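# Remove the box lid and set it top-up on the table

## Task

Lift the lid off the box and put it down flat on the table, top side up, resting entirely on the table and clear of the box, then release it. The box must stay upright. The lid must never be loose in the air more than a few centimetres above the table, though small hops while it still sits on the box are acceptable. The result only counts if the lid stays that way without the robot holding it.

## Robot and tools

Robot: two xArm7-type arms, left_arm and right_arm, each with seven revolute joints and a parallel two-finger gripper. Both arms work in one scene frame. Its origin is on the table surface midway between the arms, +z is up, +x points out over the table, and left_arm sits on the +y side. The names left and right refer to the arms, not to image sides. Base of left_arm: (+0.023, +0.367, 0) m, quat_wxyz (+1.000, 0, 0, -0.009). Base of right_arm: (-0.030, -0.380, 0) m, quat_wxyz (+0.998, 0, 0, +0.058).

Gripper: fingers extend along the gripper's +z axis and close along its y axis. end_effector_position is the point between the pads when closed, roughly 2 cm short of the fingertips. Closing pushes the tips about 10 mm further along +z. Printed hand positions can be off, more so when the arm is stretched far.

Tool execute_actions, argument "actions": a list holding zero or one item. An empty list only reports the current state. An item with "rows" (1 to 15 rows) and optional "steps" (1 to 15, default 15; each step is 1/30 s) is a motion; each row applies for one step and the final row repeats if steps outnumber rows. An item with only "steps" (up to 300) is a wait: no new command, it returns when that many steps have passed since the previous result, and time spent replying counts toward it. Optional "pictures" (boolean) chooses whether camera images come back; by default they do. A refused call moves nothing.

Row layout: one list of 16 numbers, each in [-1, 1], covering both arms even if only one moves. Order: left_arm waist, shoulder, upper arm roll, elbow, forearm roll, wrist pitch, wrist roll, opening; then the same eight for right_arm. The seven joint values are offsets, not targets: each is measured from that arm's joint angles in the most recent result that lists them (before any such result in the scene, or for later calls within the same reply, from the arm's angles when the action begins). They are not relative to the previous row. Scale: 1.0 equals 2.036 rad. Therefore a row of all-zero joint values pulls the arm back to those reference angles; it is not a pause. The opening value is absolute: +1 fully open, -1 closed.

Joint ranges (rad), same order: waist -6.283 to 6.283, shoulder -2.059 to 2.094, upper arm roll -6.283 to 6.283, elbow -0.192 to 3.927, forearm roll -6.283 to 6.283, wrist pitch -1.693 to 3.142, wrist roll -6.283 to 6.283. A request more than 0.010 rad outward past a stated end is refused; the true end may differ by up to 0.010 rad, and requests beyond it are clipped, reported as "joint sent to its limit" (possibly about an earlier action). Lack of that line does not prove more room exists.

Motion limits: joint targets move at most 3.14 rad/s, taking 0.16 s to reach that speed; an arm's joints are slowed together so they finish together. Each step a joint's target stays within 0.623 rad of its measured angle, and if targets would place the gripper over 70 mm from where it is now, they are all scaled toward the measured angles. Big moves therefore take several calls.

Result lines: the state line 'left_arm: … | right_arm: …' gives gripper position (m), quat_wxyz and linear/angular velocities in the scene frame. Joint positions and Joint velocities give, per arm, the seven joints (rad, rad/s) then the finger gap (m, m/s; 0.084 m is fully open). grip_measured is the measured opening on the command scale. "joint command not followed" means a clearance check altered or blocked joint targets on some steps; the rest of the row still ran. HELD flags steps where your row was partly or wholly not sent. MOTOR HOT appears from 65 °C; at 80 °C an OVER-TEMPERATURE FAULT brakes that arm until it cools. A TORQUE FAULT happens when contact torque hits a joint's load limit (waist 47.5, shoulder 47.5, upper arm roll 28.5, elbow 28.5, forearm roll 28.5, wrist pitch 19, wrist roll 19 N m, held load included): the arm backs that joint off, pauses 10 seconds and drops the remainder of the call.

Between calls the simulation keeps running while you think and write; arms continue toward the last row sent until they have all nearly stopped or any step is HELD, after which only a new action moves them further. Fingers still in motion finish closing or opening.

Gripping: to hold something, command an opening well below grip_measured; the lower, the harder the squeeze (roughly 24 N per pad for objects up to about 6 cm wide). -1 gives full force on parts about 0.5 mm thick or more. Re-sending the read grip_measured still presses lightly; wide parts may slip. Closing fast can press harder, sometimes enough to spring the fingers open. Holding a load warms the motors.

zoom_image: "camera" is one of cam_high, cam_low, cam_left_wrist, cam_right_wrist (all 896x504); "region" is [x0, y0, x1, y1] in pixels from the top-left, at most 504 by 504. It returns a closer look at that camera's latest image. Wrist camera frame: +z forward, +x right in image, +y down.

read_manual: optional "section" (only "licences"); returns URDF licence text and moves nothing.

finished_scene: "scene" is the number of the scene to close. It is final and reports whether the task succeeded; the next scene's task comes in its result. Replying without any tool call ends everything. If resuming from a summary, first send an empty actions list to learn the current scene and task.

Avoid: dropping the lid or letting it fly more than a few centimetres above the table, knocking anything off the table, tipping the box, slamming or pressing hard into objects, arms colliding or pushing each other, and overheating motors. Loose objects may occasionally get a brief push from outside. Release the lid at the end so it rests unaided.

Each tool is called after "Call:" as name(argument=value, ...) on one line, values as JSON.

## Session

Call:
execute_actions(actions=[])

Scene clock: 0.00 s of 4100.00 s.
left_arm: end_effector_position=(+0.3330, +0.5557, +0.2979) grip_measured=+1.00 end_effector_quat_wxyz=(-0.185, -0.006, +0.745, -0.641) end_effector_velocity=(+0.000, +0.000, -0.000) end_effector_angular_velocity=(+0.002, -0.001, +0.000) | right_arm: end_effector_position=(+0.3675, -0.3322, +0.2500) grip_measured=+1.00 end_effector_quat_wxyz=(-0.001, +0.998, +0.058, +0.001) end_effector_velocity=(-0.000, -0.000, +0.000) end_effector_angular_velocity=(+0.000, -0.000, -0.000)
Joint positions: left_arm=[ 0.671  0.636  0.356  1.723 -0.688  2.535 -2.273  0.084] | right_arm=[ 0.002 -0.251  0.002  0.919  0.003  1.168  0.002  0.084]
Joint velocities: left_arm=[-0.    -0.     0.001  0.001  0.    -0.001  0.001 -0.   ] | right_arm=[-0.    -0.001  0.    -0.     0.     0.     0.     0.   ]

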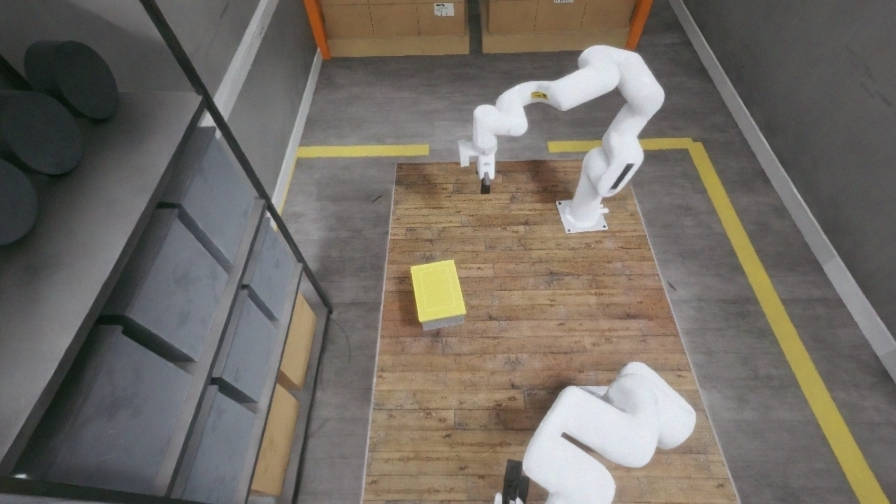

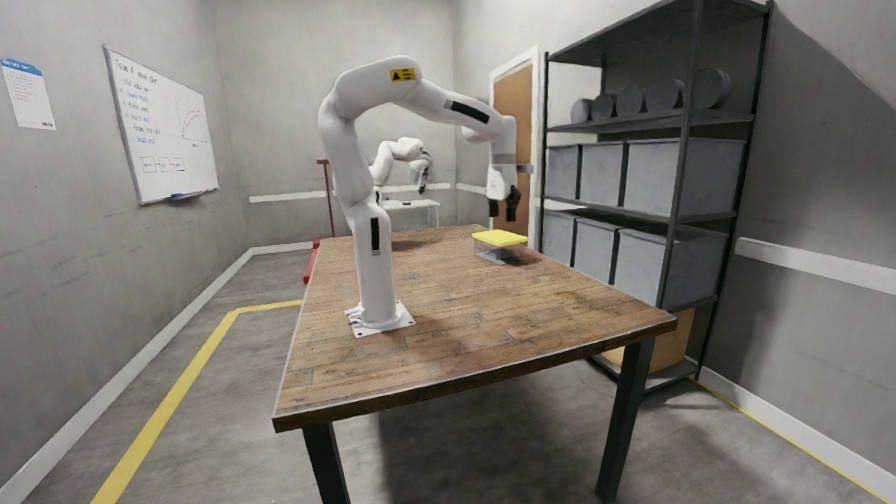

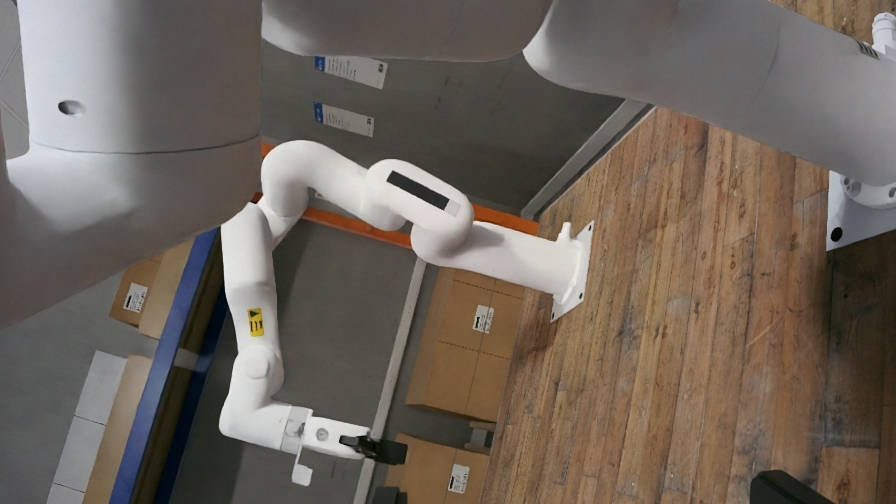

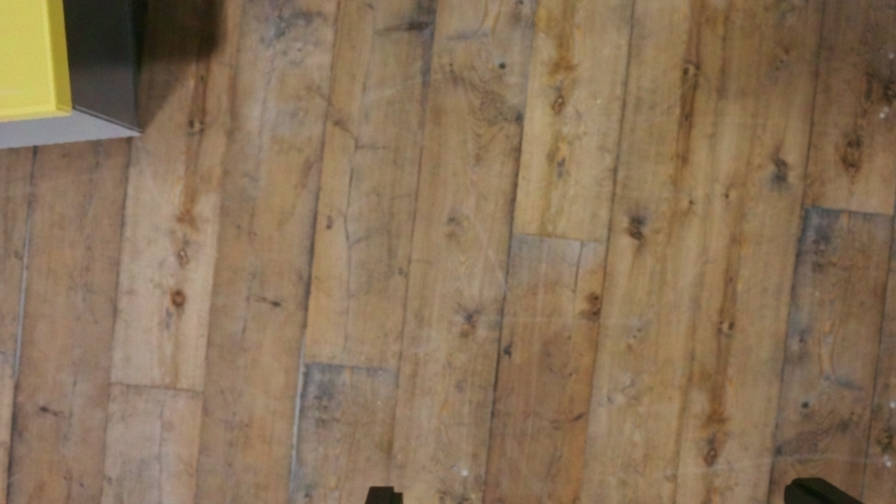

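Call:
zoom_image(camera="cam_high", region=[390, 240, 510, 360])

Call:
zoom_image(camera="cam_low", region=[455, 210, 545, 280])

Region (390, 240, 510, 360) of cam_high's 896x504 image, scaled by 4.200, with more detail than that image has.

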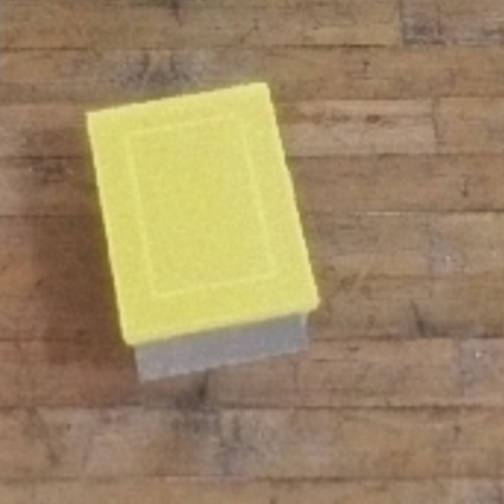

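Region (455, 210, 545, 280) of cam_low's 896x504 image, scaled by 5.600, with more detail than that image has.

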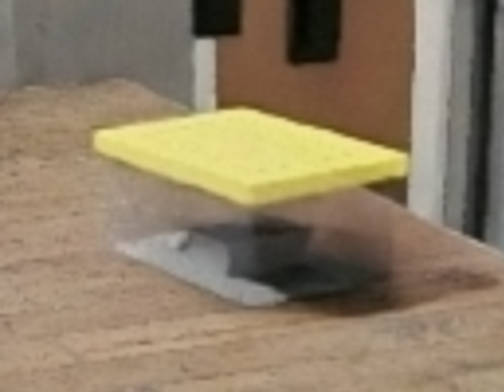

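Call:
execute_actions(actions=[{"rows": [[-0.446,-0.278,-0.175,-0.408,-0.291,-0.893,1.0,-0.09,0.0147,0.4278,-0.001,0.3792,0.42,0.0162,-0.2461,-0.09]], "steps": 15}], pictures=false)

Call:
execute_actions(actions=[{"steps": 40}], pictures=false)

Scene clock: 58.77 s of 4100.00 s.
left_arm: end_effector_position=(+0.4148, +0.3736, +0.3118) grip_measured=-0.10 end_effector_quat_wxyz=(-0.021, +0.234, +0.717, -0.656) end_effector_velocity=(+0.081, -0.439, -0.010) end_effector_angular_velocity=(-0.352, -0.978, -0.320) | right_arm: end_effector_position=(+0.4990, -0.2011, +0.2260) grip_measured=-0.10 end_effector_quat_wxyz=(-0.244, +0.962, +0.121, -0.007) end_effector_velocity=(+0.279, +0.286, -0.154) end_effector_angular_velocity=(+1.140, +0.122, +0.093)
Joint positions: left_arm=[ 0.374  0.41   0.213  1.429 -0.924  2.238 -1.976  0.04 ] | right_arm=[ 0.022  0.288  0.001  1.414  0.535  1.19  -0.331  0.04 ]
Joint velocities: left_arm=[-0.711 -0.416 -0.26  -0.664 -0.436 -0.707  0.708 -0.   ] | right_arm=[ 0.04   1.299 -0.002  1.065  1.251  0.044 -0.651 -0.   ]
Steps of this call (steps 1 to 90: nothing new was sent; then 55.27 s passed at rest; steps 91 to 105: all 15 steps of this action). Readings (joint positions):
91: left_arm=[0.670 0.636 0.356 1.723 -0.688 2.534 -2.272] | right_arm=[0.002 -0.250 0.002 0.919 0.003 1.168 0.002]
92: left_arm=[0.666 0.631 0.354 1.715 -0.694 2.526 -2.264] | right_arm=[0.002 -0.245 0.002 0.925 0.010 1.169 -0.005]
94: left_arm=[0.628 0.593 0.336 1.670 -0.735 2.483 -2.221] | right_arm=[0.005 -0.186 0.001 0.986 0.071 1.173 -0.054]
98: left_arm=[0.534 0.518 0.281 1.586 -0.811 2.397 -2.135] | right_arm=[0.013 -0.010 0.002 1.160 0.244 1.180 -0.177]
105: the state above

Scene clock: 60.10 s of 4100.00 s.
left_arm: end_effector_position=(+0.5100, +0.1322, +0.1936) grip_measured=-0.10 end_effector_quat_wxyz=(+0.413, +0.805, +0.421, -0.061) end_effector_velocity=(+0.000, -0.001, +0.002) end_effector_angular_velocity=(+0.002, -0.009, -0.005) | right_arm: end_effector_position=(+0.5682, -0.1333, +0.1822) grip_measured=-0.10 end_effector_quat_wxyz=(-0.382, +0.916, +0.122, +0.007) end_effector_velocity=(-0.000, -0.000, +0.000) end_effector_angular_velocity=(-0.000, -0.000, +0.000)
Joint positions: left_arm=[-0.237  0.07  -0.     0.893 -1.28   0.717 -0.237  0.04 ] | right_arm=[ 0.032  0.62   0.     1.691  0.858  1.201 -0.499  0.04 ]
Joint velocities: left_arm=[-0.002 -0.003 -0.001  0.     0.    -0.003  0.006  0.   ] | right_arm=[-0. -0. -0. -0. -0.  0.  0.  0.]
Steps of this call (steps 1 to 40: the robot went on to your last target). Readings (joint positions):
1: left_arm=[0.350 0.397 0.205 1.407 -0.938 2.214 -1.952] | right_arm=[0.023 0.331 0.001 1.450 0.577 1.191 -0.353]
2: left_arm=[0.326 0.383 0.196 1.385 -0.952 2.190 -1.927] | right_arm=[0.025 0.374 0.001 1.486 0.619 1.193 -0.375]
4: left_arm=[0.278 0.357 0.179 1.344 -0.980 2.138 -1.876] | right_arm=[0.027 0.462 0.001 1.559 0.704 1.196 -0.419]
8: left_arm=[0.182 0.304 0.146 1.260 -1.036 2.022 -1.760] | right_arm=[0.032 0.599 0.001 1.666 0.832 1.200 -0.485]
40: the state above

Call:
execute_actions(actions=[])

Scene clock: 83.20 s of 4100.00 s.
left_arm: end_effector_position=(+0.5099, +0.1320, +0.1937) grip_measured=-0.10 end_effector_quat_wxyz=(+0.413, +0.805, +0.421, -0.060) end_effector_velocity=(-0.000, +0.000, -0.001) end_effector_angular_velocity=(+0.002, +0.001, +0.000) | right_arm: end_effector_position=(+0.5682, -0.1333, +0.1822) grip_measured=-0.10 end_effector_quat_wxyz=(-0.382, +0.916, +0.122, +0.007) end_effector_velocity=(-0.000, -0.000, -0.000) end_effector_angular_velocity=(+0.000, +0.001, +0.000)
Joint positions: left_arm=[-0.237  0.07  -0.001  0.892 -1.28   0.717 -0.237  0.04 ] | right_arm=[ 0.032  0.62   0.     1.691  0.858  1.201 -0.499  0.04 ]
Joint velocities: left_arm=[ 0.     0.001  0.    -0.001  0.    -0.001  0.001  0.   ] | right_arm=[ 0.  0. -0. -0.  0.  0.  0. -0.]
Steps of this call (steps 1 to 30: the robot went on to your last target; steps 31 to 90: nothing new was sent; then 20.10 s passed at rest). Readings (joint positions):
1: left_arm=[-0.237 0.070 -0.000 0.892 -1.280 0.717 -0.237] | right_arm=[0.032 0.620 0.000 1.691 0.858 1.201 -0.499]
2: left_arm=[-0.237 0.070 -0.000 0.892 -1.280 0.717 -0.237] | right_arm=[0.032 0.620 0.000 1.691 0.858 1.201 -0.499]
4: left_arm=[-0.237 0.070 -0.000 0.892 -1.280 0.717 -0.237] | right_arm=[0.032 0.620 0.000 1.691 0.858 1.201 -0.499]
8: left_arm=[-0.237 0.070 -0.001 0.892 -1.280 0.717 -0.237] | right_arm=[0.032 0.620 0.000 1.691 0.858 1.201 -0.499]
90: the state above
All arms were judged still, so your last target was given up. Only a new action makes them travel on or press farther. Fingers that are still opening or closing keep moving.

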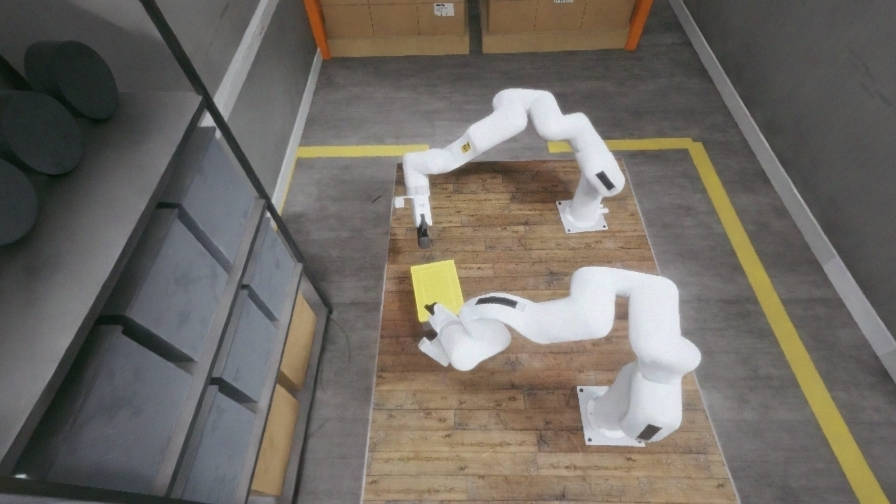

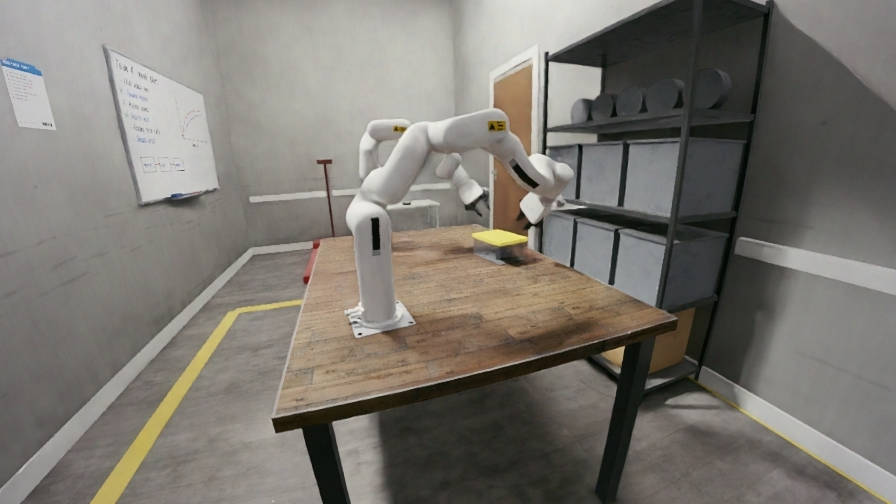

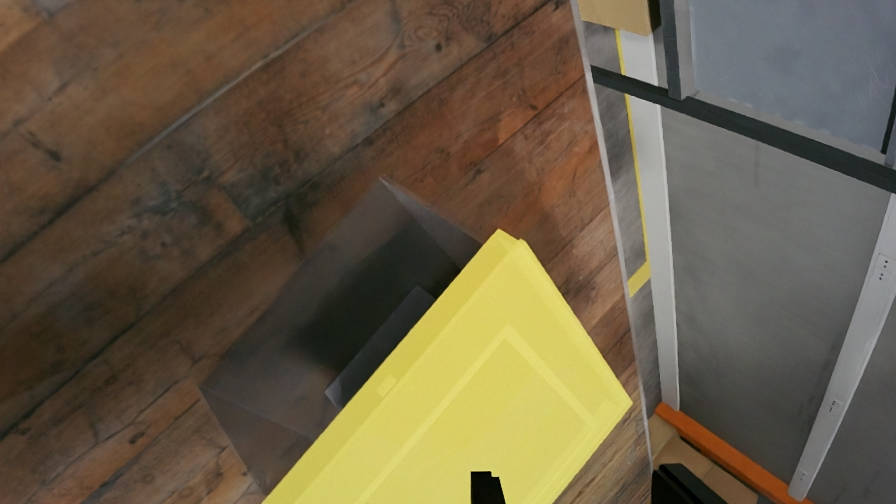

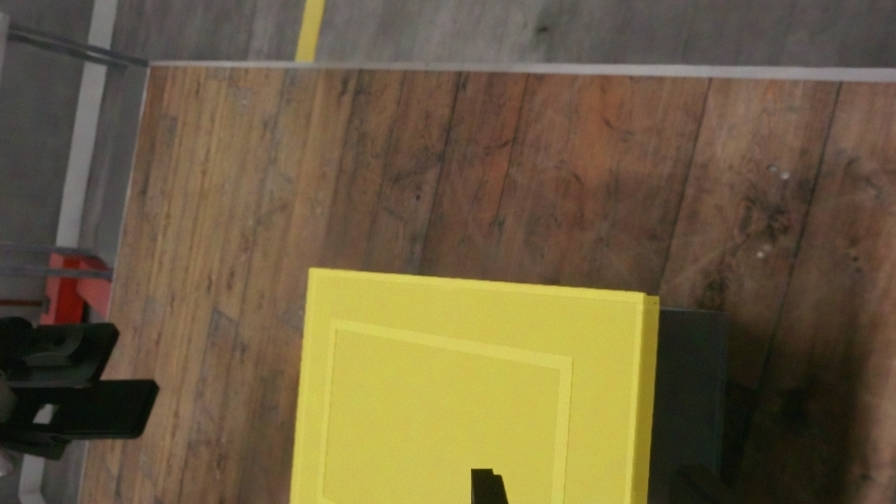

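Call:
execute_actions(actions=[{"rows": [[0,0,0,0,0,0,0.03,-0.09,0,0,0,0,0,0,0,-0.09],[0,0,0,0,0,0,0.07,-0.09,0,0,0,0,0,0,0,-0.09],[0,0,0,0,0,0,0.11,-0.09,0,0,0,0,0,0,0,-0.09],[0,0,0,0,0,0,0.15,-0.09,0,0,0,0,0,0,0,-0.09],[0,0,0,0,0,0,0.19,-0.09,0,0,0,0,0,0,0,-0.09],[0,0,0,0,0,0,0.23,-0.09,0,0,0,0,0,0,0,-0.09],[0,0,0,0,0,0,0.27,-0.09,0,0,0,0,0,0,0,-0.09],[0,0,0,0,0,0,0.31,-0.09,0,0,0,0,0,0,0,-0.09],[0,0,0,0,0,0,0.345,-0.09,0,0,0,0,0,0,0,-0.09],[0,0,0,0,0,0,0.37,-0.09,0,0,0,0,0,0,0,-0.09],[0,0,0,0,0,0,0.385,-0.09,0,0,0,0,0,0,0,-0.09],[0,0,0,0,0,0,0.394,-0.09,0,0,0,0,0,0,0,-0.09]], "steps": 15}], pictures=false)

Scene clock: 90.80 s of 4100.00 s.
left_arm: end_effector_position=(+0.5100, +0.1320, +0.1937) grip_measured=-0.10 end_effector_quat_wxyz=(+0.408, +0.902, +0.105, +0.091) end_effector_velocity=(-0.000, -0.000, +0.000) end_effector_angular_velocity=(+0.288, -0.823, -0.747) | right_arm: end_effector_position=(+0.5682, -0.1333, +0.1822) grip_measured=-0.10 end_effector_quat_wxyz=(-0.382, +0.916, +0.122, +0.007) end_effector_velocity=(+0.000, -0.000, +0.000) end_effector_angular_velocity=(+0.000, -0.000, -0.000)
Joint positions: left_arm=[-0.237  0.07  -0.001  0.892 -1.28   0.717  0.495  0.04 ] | right_arm=[ 0.032  0.62   0.     1.691  0.858  1.201 -0.499  0.04 ]
Joint velocities: left_arm=[-0.    -0.001 -0.    -0.     0.    -0.001  1.147 -0.   ] | right_arm=[-0. -0. -0.  0.  0. -0.  0. -0.]
Steps of this call (steps 1 to 90: nothing new was sent; then 4.10 s passed at rest; steps 91 to 105: all 15 steps of this action). Readings (joint positions):
91: left_arm=[-0.237 0.070 -0.001 0.892 -1.280 0.717 -0.236] | right_arm=[0.032 0.620 0.000 1.691 0.858 1.201 -0.499]
92: left_arm=[-0.237 0.070 -0.001 0.892 -1.280 0.717 -0.229] | right_arm=[0.032 0.620 0.000 1.691 0.858 1.201 -0.499]
94: left_arm=[-0.237 0.070 -0.001 0.892 -1.280 0.717 -0.174] | right_arm=[0.032 0.620 0.000 1.691 0.858 1.201 -0.499]
98: left_arm=[-0.237 0.070 -0.001 0.892 -1.280 0.717 0.047] | right_arm=[0.032 0.620 0.000 1.691 0.858 1.201 -0.499]
105: the state above

Call:
execute_actions(actions=[{"rows": [[0,0.003,0,0,0,0,0.0344,-0.09,0,0.002,0,0,0,0,0,-0.09],[0,0.008,0,0,0,0,0.0344,-0.09,0,0.006,0,0,0,0,0,-0.09],[0,0.014,0,0,0,0,0.0344,-0.09,0,0.010,0,0,0,0,0,-0.09],[0,0.021,0,0,0,0,0.0344,-0.09,0,0.015,0,0,0,0,0,-0.09],[0,0.028,0,0,0,0,0.0344,-0.09,0,0.020,0,0,0,0,0,-0.09],[0,0.035,0,0,0,0,0.0344,-0.09,0,0.0255,0,0,0,0,0,-0.09],[0,0.042,0,0,0,0,0.0344,-0.09,0,0.031,0,0,0,0,0,-0.09],[0,0.049,0,0,0,0,0.0344,-0.09,0,0.036,0,0,0,0,0,-0.09],[0,0.056,0,0,0,0,0.0344,-0.09,0,0.041,0,0,0,0,0,-0.09],[0,0.062,0,0,0,0,0.0344,-0.09,0,0.045,0,0,0,0,0,-0.09],[0,0.067,0,0,0,0,0.0344,-0.09,0,0.049,0,0,0,0,0,-0.09],[0,0.0705,0,0,0,0,0.0344,-0.09,0,0.0515,0,0,0,0,0,-0.09],[0,0.0725,0,0,0,0,0.0344,-0.09,0,0.053,0,0,0,0,0,-0.09],[0,0.0734,0,0,0,0,0.0344,-0.09,0,0.0535,0,0,0,0,0,-0.09]], "steps": 15}], pictures=false)

Call:
execute_actions(actions=[{"steps": 20}])

Scene clock: 102.00 s of 4100.00 s.
left_arm: end_effector_position=(+0.4946, +0.1360, +0.1205) grip_measured=-0.10 end_effector_quat_wxyz=(+0.382, +0.918, +0.099, +0.045) end_effector_velocity=(-0.029, +0.007, -0.100) end_effector_angular_velocity=(+0.048, +0.189, +0.001) | right_arm: end_effector_position=(+0.5557, -0.1351, +0.1180) grip_measured=-0.10 end_effector_quat_wxyz=(-0.380, +0.918, +0.103, -0.041) end_effector_velocity=(-0.020, -0.003, -0.082) end_effector_angular_velocity=(-0.020, +0.133, +0.000)
Joint positions: left_arm=[-0.237  0.208 -0.001  0.891 -1.28   0.717  0.565  0.04 ] | right_arm=[ 0.032  0.722  0.     1.689  0.857  1.201 -0.499  0.04 ]
Joint velocities: left_arm=[ 0.     0.192  0.    -0.003 -0.001  0.001 -0.    -0.   ] | right_arm=[ 0.     0.133  0.    -0.001 -0.     0.     0.    -0.   ]
Steps of this call (steps 1 to 30: the robot went on to your last target; steps 31 to 90: nothing new was sent; then 7.70 s passed at rest; steps 91 to 105: all 15 steps of this action). Readings (joint positions):
91: left_arm=[-0.237 0.070 -0.001 0.892 -1.280 0.717 0.565] | right_arm=[0.032 0.620 0.000 1.691 0.858 1.201 -0.499]
92: left_arm=[-0.237 0.071 -0.001 0.893 -1.280 0.717 0.565] | right_arm=[0.032 0.621 0.000 1.691 0.858 1.201 -0.499]
94: left_arm=[-0.237 0.080 -0.001 0.894 -1.280 0.717 0.565] | right_arm=[0.032 0.627 0.000 1.692 0.858 1.201 -0.499]
98: left_arm=[-0.237 0.123 -0.001 0.893 -1.280 0.717 0.565] | right_arm=[0.032 0.659 0.000 1.691 0.858 1.201 -0.499]
105: the state above

Scene clock: 102.67 s of 4100.00 s.
left_arm: end_effector_position=(+0.4937, +0.1362, +0.1155) grip_measured=-0.10 end_effector_quat_wxyz=(+0.381, +0.918, +0.101, +0.041) end_effector_velocity=(-0.001, +0.000, -0.001) end_effector_angular_velocity=(-0.001, +0.003, +0.002) | right_arm: end_effector_position=(+0.5554, -0.1352, +0.1145) grip_measured=-0.10 end_effector_quat_wxyz=(-0.380, +0.918, +0.102, -0.043) end_effector_velocity=(-0.001, -0.000, -0.001) end_effector_angular_velocity=(-0.000, +0.003, -0.000)
Joint positions: left_arm=[-0.237  0.219 -0.001  0.892 -1.28   0.717  0.565  0.04 ] | right_arm=[ 0.032  0.729  0.     1.691  0.858  1.201 -0.499  0.04 ]
Joint velocities: left_arm=[-0.     0.    -0.    -0.002 -0.001  0.    -0.002  0.   ] | right_arm=[-0.     0.001 -0.    -0.001 -0.    -0.     0.     0.   ]
Steps of this call (steps 1 to 20: the robot went on to your last target). Readings (joint positions):
1: left_arm=[-0.237 0.213 -0.001 0.891 -1.280 0.717 0.565] | right_arm=[0.032 0.726 0.000 1.689 0.857 1.201 -0.499]
2: left_arm=[-0.237 0.216 -0.001 0.891 -1.280 0.717 0.565] | right_arm=[0.032 0.728 0.000 1.689 0.857 1.201 -0.499]
4: left_arm=[-0.237 0.218 -0.001 0.892 -1.280 0.717 0.565] | right_arm=[0.032 0.728 0.000 1.691 0.858 1.201 -0.499]
8: left_arm=[-0.237 0.218 -0.001 0.893 -1.280 0.717 0.565] | right_arm=[0.032 0.728 0.000 1.692 0.858 1.201 -0.499]
20: the state above

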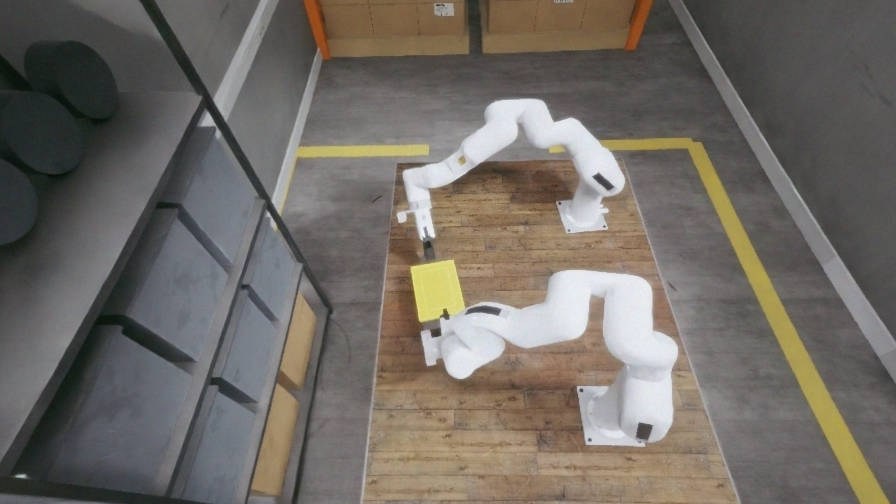

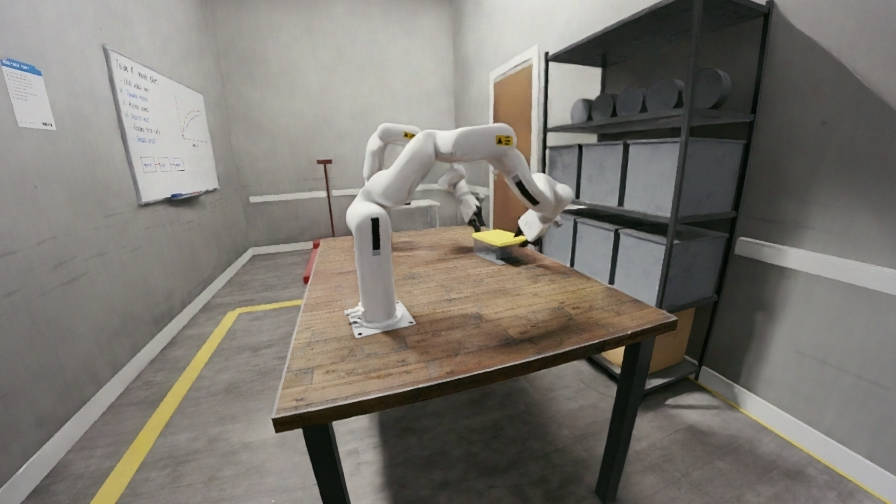

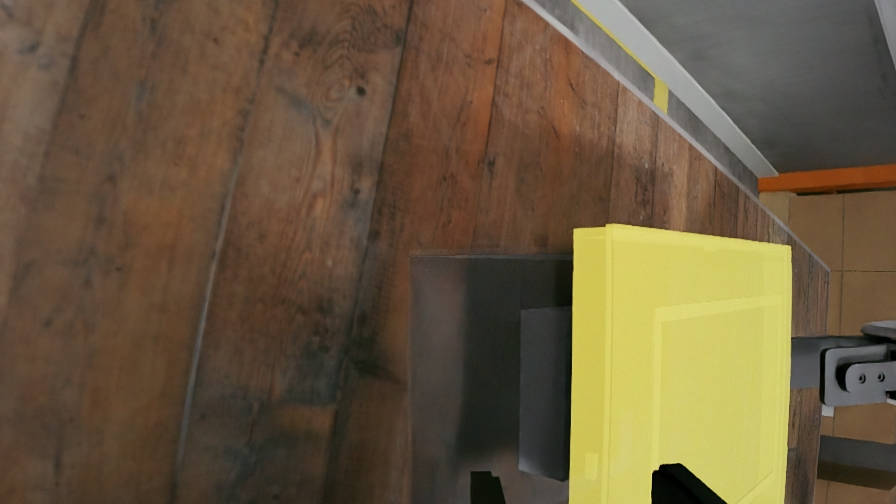

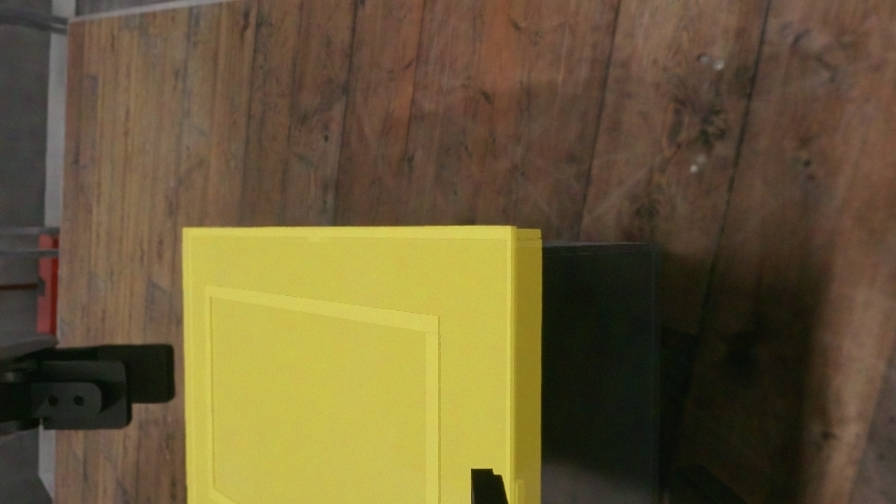

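Call:
execute_actions(actions=[{"rows": [[-0.0018,0.0020,0,0.0015,-0.0018,-0.0013,0.0004,-0.09,0.0015,0.0005,0,-0.0004,0.0008,-0.0015,0.0001,-0.09],[-0.0046,0.0050,0,0.0036,-0.0044,-0.0032,0.0010,-0.09,0.0037,0.0012,0,-0.0011,0.0021,-0.0038,0.0002,-0.09],[-0.0082,0.0091,0,0.0065,-0.0080,-0.0057,0.0018,-0.09,0.0066,0.0021,0,-0.0019,0.0038,-0.0069,0.0003,-0.09],[-0.0122,0.0135,0,0.0097,-0.0118,-0.0085,0.0027,-0.09,0.0098,0.0031,0,-0.0028,0.0056,-0.0102,0.0005,-0.09],[-0.0162,0.0178,0,0.0128,-0.0156,-0.0112,0.0035,-0.09,0.0130,0.0042,0,-0.0038,0.0074,-0.0135,0.0007,-0.09],[-0.0202,0.0222,0,0.0160,-0.0195,-0.0140,0.0044,-0.09,0.0161,0.0052,0,-0.0047,0.0092,-0.0168,0.0008,-0.09],[-0.0238,0.0262,0,0.0189,-0.0230,-0.0165,0.0052,-0.09,0.0191,0.0061,0,-0.0056,0.0109,-0.0199,0.0010,-0.09],[-0.0269,0.0296,0,0.0213,-0.0259,-0.0186,0.0058,-0.09,0.0215,0.0069,0,-0.0063,0.0123,-0.0224,0.0011,-0.09],[-0.0290,0.0320,0,0.0230,-0.0280,-0.0201,0.0063,-0.09,0.0232,0.0075,0,-0.0068,0.0133,-0.0242,0.0012,-0.09],[-0.03055,0.03364,0,0.02417,-0.02947,-0.02117,0.00663,-0.09,0.02446,0.00786,0,-0.00712,0.01395,-0.02549,0.00128,-0.09]], "steps": 15}], pictures=false)

Call:
execute_actions(actions=[{"steps": 20}])

Scene clock: 185.33 s of 4100.00 s.
left_arm: end_effector_position=(+0.4992, +0.1092, +0.1012) grip_measured=-0.10 end_effector_quat_wxyz=(+0.381, +0.918, +0.101, +0.041) end_effector_velocity=(+0.012, +0.003, -0.000) end_effector_angular_velocity=(+0.004, -0.015, +0.029) | right_arm: end_effector_position=(+0.5492, -0.1073, +0.1011) grip_measured=-0.10 end_effector_quat_wxyz=(-0.381, +0.918, +0.102, -0.043) end_effector_velocity=(+0.013, -0.012, +0.000) end_effector_angular_velocity=(-0.014, -0.023, -0.037)
Joint positions: left_arm=[-0.299  0.287 -0.001  0.94  -1.339  0.675  0.578  0.04 ] | right_arm=[ 0.082  0.745  0.001  1.676  0.885  1.151 -0.497  0.04 ]
Joint velocities: left_arm=[-0.013  0.015  0.017  0.02  -0.022 -0.02   0.005  0.   ] | right_arm=[ 0.001 -0.001 -0.023  0.004  0.01  -0.024  0.001  0.   ]
Steps of this call (steps 1 to 15: the robot went on to your last target; steps 16 to 90: nothing new was sent; then 79.17 s passed at rest; steps 91 to 105: all 15 steps of this action). Readings (joint positions):
91: left_arm=[-0.237 0.219 -0.001 0.892 -1.280 0.717 0.565] | right_arm=[0.032 0.729 0.000 1.691 0.858 1.201 -0.499]
92: left_arm=[-0.238 0.220 -0.000 0.893 -1.281 0.716 0.565] | right_arm=[0.033 0.729 0.000 1.691 0.858 1.200 -0.499]
94: left_arm=[-0.243 0.226 0.000 0.898 -1.287 0.712 0.566] | right_arm=[0.037 0.730 -0.001 1.690 0.861 1.195 -0.499]
98: left_arm=[-0.269 0.254 -0.001 0.918 -1.311 0.695 0.572] | right_arm=[0.057 0.737 0.000 1.683 0.872 1.174 -0.498]
105: the state above

Scene clock: 186.00 s of 4100.00 s.
left_arm: end_effector_position=(+0.4999, +0.1092, +0.1012) grip_measured=-0.10 end_effector_quat_wxyz=(+0.380, +0.918, +0.101, +0.042) end_effector_velocity=(+0.000, -0.000, +0.001) end_effector_angular_velocity=(-0.000, -0.001, -0.001) | right_arm: end_effector_position=(+0.5498, -0.1079, +0.1011) grip_measured=-0.10 end_effector_quat_wxyz=(-0.380, +0.918, +0.101, -0.042) end_effector_velocity=(+0.000, +0.000, +0.001) end_effector_angular_velocity=(+0.000, -0.001, +0.000)
Joint positions: left_arm=[-0.299  0.288 -0.001  0.942 -1.34   0.674  0.578  0.04 ] | right_arm=[ 0.082  0.745  0.     1.676  0.886  1.149 -0.496  0.04 ]
Joint velocities: left_arm=[-0.    -0.002  0.    -0.     0.001  0.    -0.     0.   ] | right_arm=[ 0.    -0.001  0.     0.001  0.    -0.     0.     0.   ]
Steps of this call (steps 1 to 15: the robot went on to your last target; steps 16 to 20: nothing new was sent). Readings (joint positions):
1: left_arm=[-0.299 0.287 -0.001 0.941 -1.339 0.674 0.578] | right_arm=[0.082 0.745 0.001 1.676 0.886 1.150 -0.497]
2: left_arm=[-0.299 0.287 -0.000 0.941 -1.340 0.674 0.578] | right_arm=[0.081 0.745 -0.000 1.677 0.886 1.150 -0.496]
4: left_arm=[-0.299 0.287 -0.000 0.942 -1.340 0.674 0.578] | right_arm=[0.081 0.745 -0.001 1.677 0.886 1.149 -0.496]
8: left_arm=[-0.299 0.288 -0.000 0.942 -1.340 0.674 0.578] | right_arm=[0.082 0.745 0.000 1.676 0.886 1.149 -0.496]
20: the state above
All arms were judged still, so your last target was given up. Only a new action makes them travel on or press farther. Fingers that are still opening or closing keep moving.

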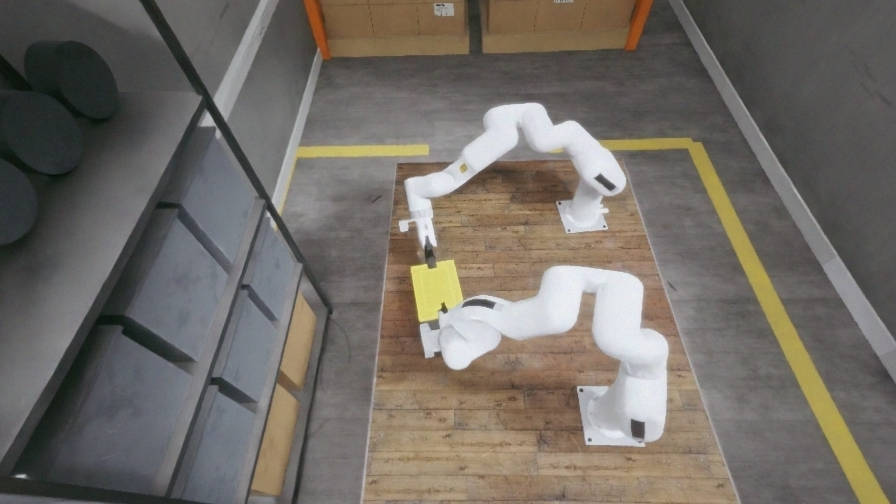

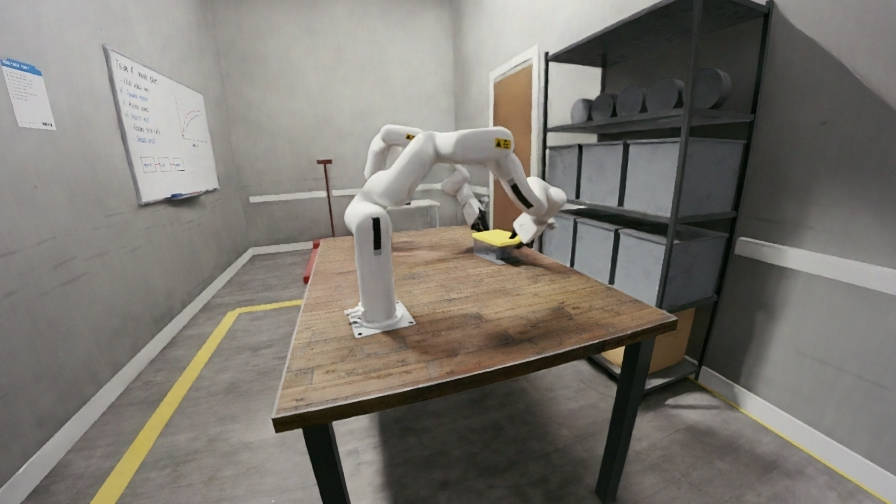

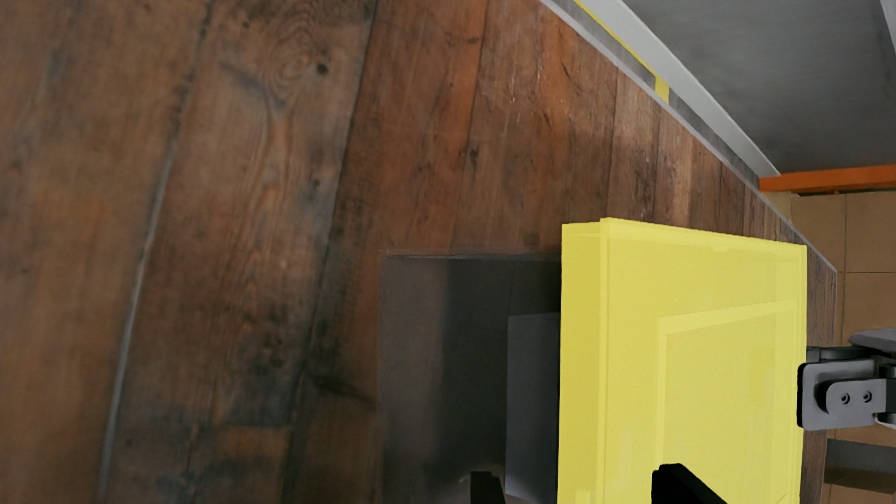

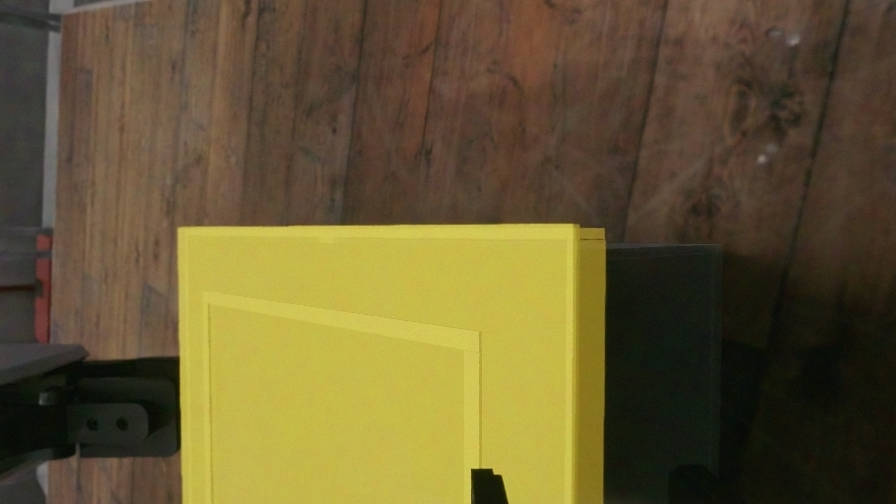

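Call:
zoom_image(camera="cam_right_wrist", region=[440, 380, 760, 504])

Call:
zoom_image(camera="cam_left_wrist", region=[360, 380, 720, 504])

Call:
zoom_image(camera="cam_low", region=[450, 190, 570, 270])

Region (440, 380, 760, 504) of cam_right_wrist's 896x504 image, scaled by 1.575, with more detail than that image has; it fills the top 195 rows of this view, and the rest is white.

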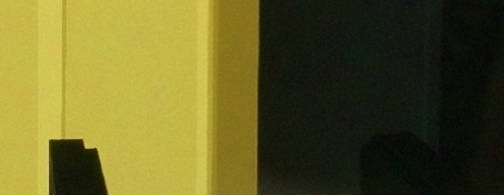

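Region (360, 380, 720, 504) of cam_left_wrist's 896x504 image, scaled by 1.400, with more detail than that image has; it fills the top 174 rows of this view, and the rest is white.

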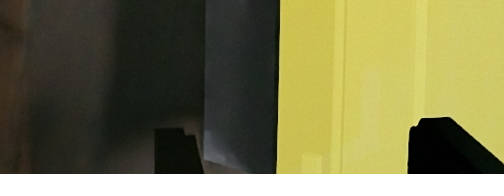

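Region (450, 190, 570, 270) of cam_low's 896x504 image, scaled by 4.200, with more detail than that image has.

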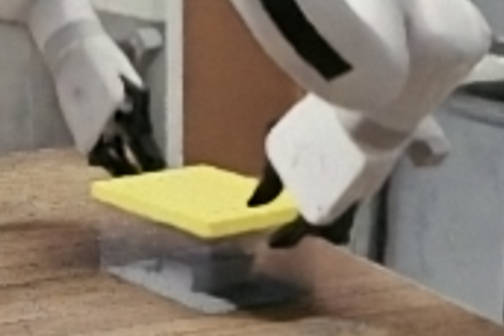

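Call:
execute_actions(actions=[{"rows": [[-0.0011,0.0007,0,0.0009,-0.0003,-0.0006,-0.0006,-0.09,0.0009,0,0,-0.0001,0.0004,-0.0006,0.0004,-0.09],[-0.0026,0.0017,0,0.0023,-0.0008,-0.0014,-0.0015,-0.09,0.0021,-0.0001,0,-0.0003,0.0009,-0.0015,0.0010,-0.09],[-0.0047,0.0030,0,0.0042,-0.0015,-0.0026,-0.0027,-0.09,0.0039,-0.0002,0,-0.0006,0.0016,-0.0027,0.0017,-0.09],[-0.0070,0.0045,0,0.0062,-0.0022,-0.0038,-0.0040,-0.09,0.0057,-0.0003,0,-0.0009,0.0024,-0.0040,0.0026,-0.09],[-0.0093,0.0060,0,0.0082,-0.0030,-0.0051,-0.0054,-0.09,0.0076,-0.0004,0,-0.0011,0.0031,-0.0053,0.0034,-0.09],[-0.0116,0.0074,0,0.0102,-0.0037,-0.0063,-0.0067,-0.09,0.0094,-0.0004,0,-0.0014,0.0039,-0.0066,0.0042,-0.09],[-0.0137,0.0088,0,0.0120,-0.0044,-0.0074,-0.0079,-0.09,0.0111,-0.0005,0,-0.0017,0.0046,-0.0078,0.0050,-0.09],[-0.0155,0.0099,0,0.0136,-0.0049,-0.0084,-0.0089,-0.09,0.0125,-0.0006,0,-0.0019,0.0052,-0.0088,0.0056,-0.09],[-0.0167,0.0107,0,0.0146,-0.0053,-0.0091,-0.0096,-0.09,0.0135,-0.0006,0,-0.0020,0.0056,-0.0095,0.0061,-0.09],[-0.0173,0.0111,0,0.0152,-0.0055,-0.0094,-0.0100,-0.09,0.0140,-0.0007,0,-0.0021,0.0058,-0.0098,0.0063,-0.09],[-0.01758,0.01125,0,0.01542,-0.0056,-0.00953,-0.01012,-0.09,0.01426,-0.00068,0,-0.00213,0.00588,-0.0100,0.0064,-0.09]], "steps": 15}], pictures=false)

Call:
execute_actions(actions=[{"steps": 20}])

Scene clock: 215.60 s of 4100.00 s.
left_arm: end_effector_position=(+0.5034, +0.0921, +0.1013) grip_measured=-0.10 end_effector_quat_wxyz=(+0.381, +0.918, +0.100, +0.042) end_effector_velocity=(+0.006, +0.001, -0.000) end_effector_angular_velocity=(+0.004, -0.002, +0.016) | right_arm: end_effector_position=(+0.5464, -0.0921, +0.1011) grip_measured=-0.10 end_effector_quat_wxyz=(-0.380, +0.918, +0.101, -0.042) end_effector_velocity=(+0.001, -0.000, -0.003) end_effector_angular_velocity=(-0.004, +0.004, -0.011)
Joint positions: left_arm=[-0.335  0.31  -0.001  0.972 -1.351  0.655  0.558  0.04 ] | right_arm=[ 0.11   0.744 -0.     1.672  0.897  1.129 -0.484  0.04 ]
Joint velocities: left_arm=[-0.008  0.008  0.009  0.011 -0.004 -0.01  -0.008  0.   ] | right_arm=[ 0.005  0.002 -0.005 -0.004  0.006 -0.008  0.005 -0.   ]
Steps of this call (steps 1 to 90: nothing new was sent; then 26.10 s passed at rest; steps 91 to 105: all 15 steps of this action). Readings (joint positions):
91: left_arm=[-0.300 0.288 -0.001 0.942 -1.340 0.674 0.578] | right_arm=[0.082 0.745 0.000 1.676 0.886 1.149 -0.496]
92: left_arm=[-0.300 0.288 -0.000 0.942 -1.340 0.673 0.578] | right_arm=[0.082 0.745 0.000 1.676 0.886 1.149 -0.496]
94: left_arm=[-0.303 0.290 0.000 0.945 -1.341 0.671 0.576] | right_arm=[0.085 0.745 -0.000 1.676 0.887 1.147 -0.495]
98: left_arm=[-0.318 0.300 -0.001 0.958 -1.346 0.664 0.567] | right_arm=[0.097 0.744 -0.000 1.674 0.892 1.138 -0.490]
105: the state above

Scene clock: 216.27 s of 4100.00 s.
left_arm: end_effector_position=(+0.5037, +0.0921, +0.1013) grip_measured=-0.10 end_effector_quat_wxyz=(+0.380, +0.918, +0.101, +0.042) end_effector_velocity=(-0.000, -0.000, -0.000) end_effector_angular_velocity=(+0.000, -0.000, -0.001) | right_arm: end_effector_position=(+0.5463, -0.0918, +0.1011) grip_measured=-0.10 end_effector_quat_wxyz=(-0.380, +0.918, +0.101, -0.042) end_effector_velocity=(-0.000, +0.000, +0.000) end_effector_angular_velocity=(+0.001, +0.000, +0.000)
Joint positions: left_arm=[-0.335  0.311 -0.001  0.973 -1.352  0.654  0.558  0.04 ] | right_arm=[ 0.111  0.744 -0.     1.672  0.898  1.129 -0.483  0.04 ]
Joint velocities: left_arm=[ 0.     0.    -0.    -0.001 -0.     0.001  0.001 -0.   ] | right_arm=[ 0. -0.  0.  0.  0.  0.  0.  0.]
Steps of this call (steps 1 to 15: the robot went on to your last target; steps 16 to 20: nothing new was sent). Readings (joint positions):
1: left_arm=[-0.335 0.310 -0.001 0.973 -1.351 0.655 0.558] | right_arm=[0.110 0.744 -0.000 1.672 0.898 1.129 -0.484]
2: left_arm=[-0.335 0.310 -0.000 0.973 -1.351 0.654 0.558] | right_arm=[0.110 0.744 -0.000 1.672 0.898 1.129 -0.484]
4: left_arm=[-0.335 0.311 -0.000 0.973 -1.351 0.654 0.558] | right_arm=[0.110 0.744 -0.000 1.672 0.898 1.129 -0.483]
8: left_arm=[-0.335 0.311 -0.000 0.973 -1.351 0.654 0.558] | right_arm=[0.111 0.744 -0.000 1.672 0.898 1.129 -0.483]
20: the state above
All arms were judged still, so your last target was given up. Only a new action makes them travel on or press farther. Fingers that are still opening or closing keep moving.

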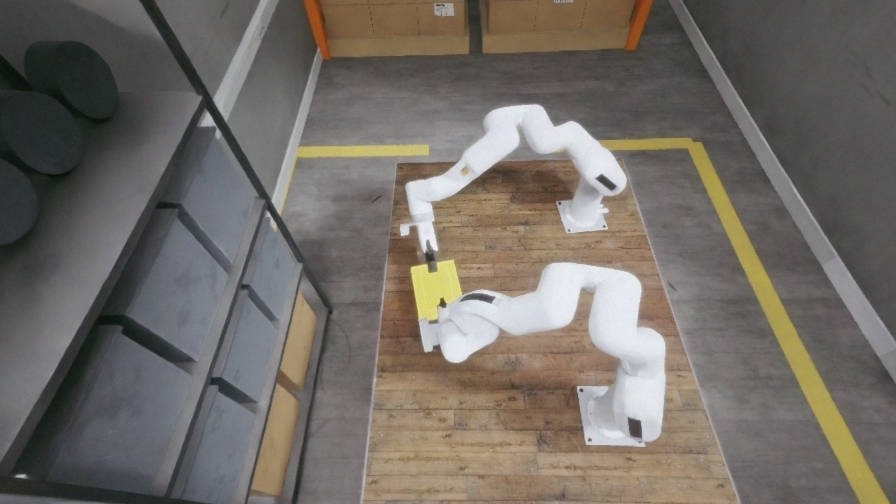

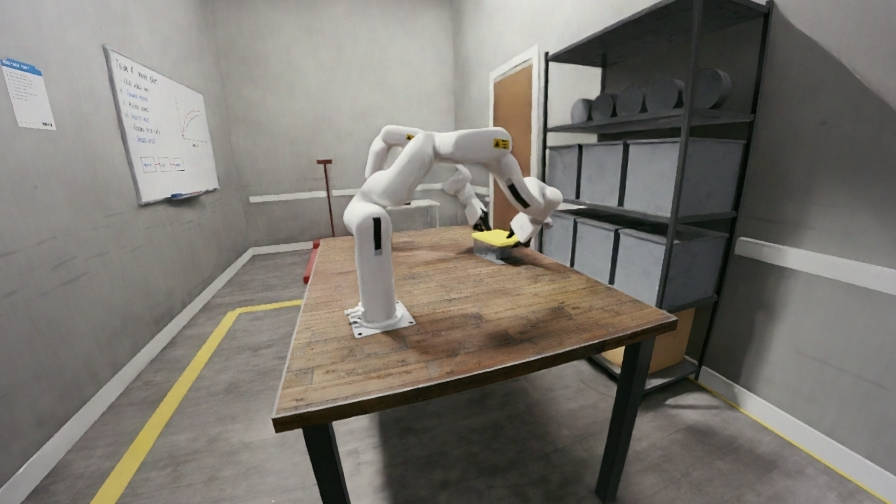

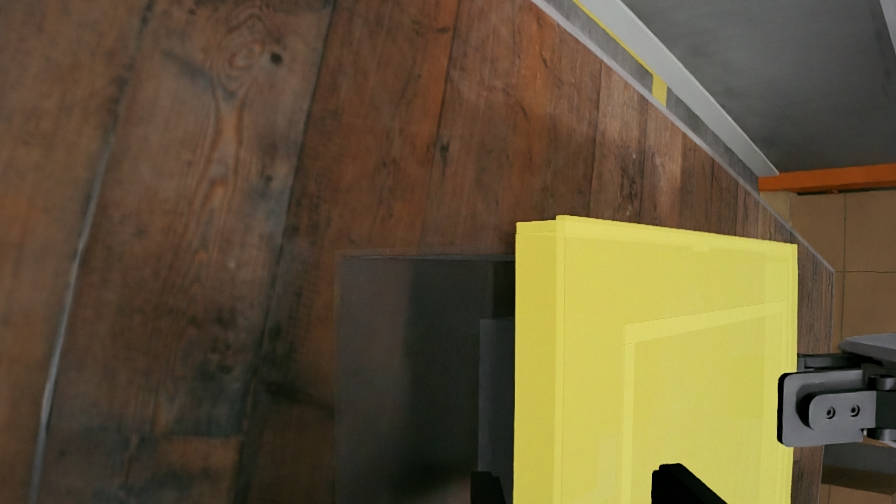

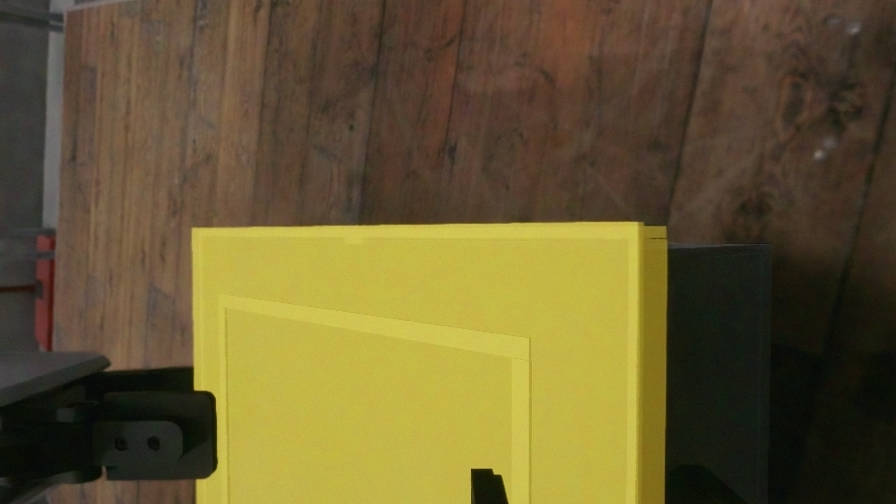

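Call:
zoom_image(camera="cam_right_wrist", region=[610, 420, 790, 504])

Call:
zoom_image(camera="cam_left_wrist", region=[440, 420, 620, 504])

Call:
zoom_image(camera="cam_low", region=[460, 200, 550, 270])

Region (610, 420, 790, 504) of cam_right_wrist's 896x504 image, scaled by 2.800, with more detail than that image has; it fills the top 235 rows of this view, and the rest is white.

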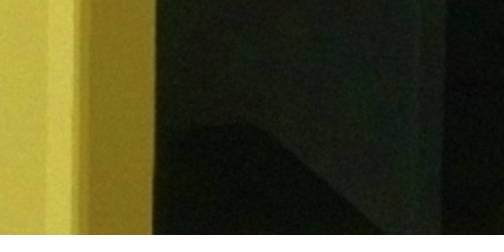

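Region (440, 420, 620, 504) of cam_left_wrist's 896x504 image, scaled by 2.800, with more detail than that image has; it fills the top 235 rows of this view, and the rest is white.

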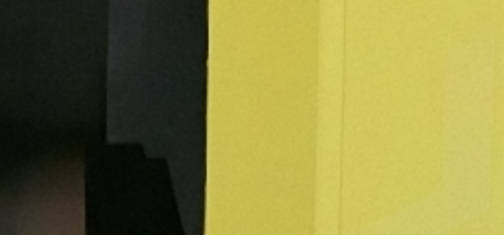

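Region (460, 200, 550, 270) of cam_low's 896x504 image, scaled by 5.600, with more detail than that image has.

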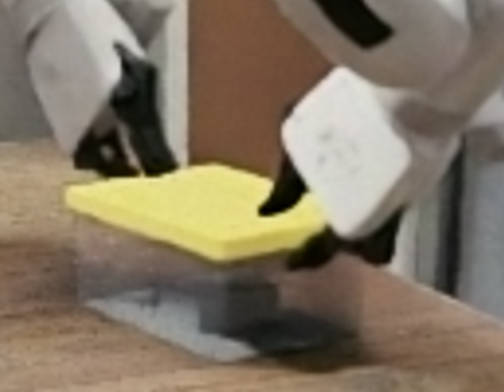

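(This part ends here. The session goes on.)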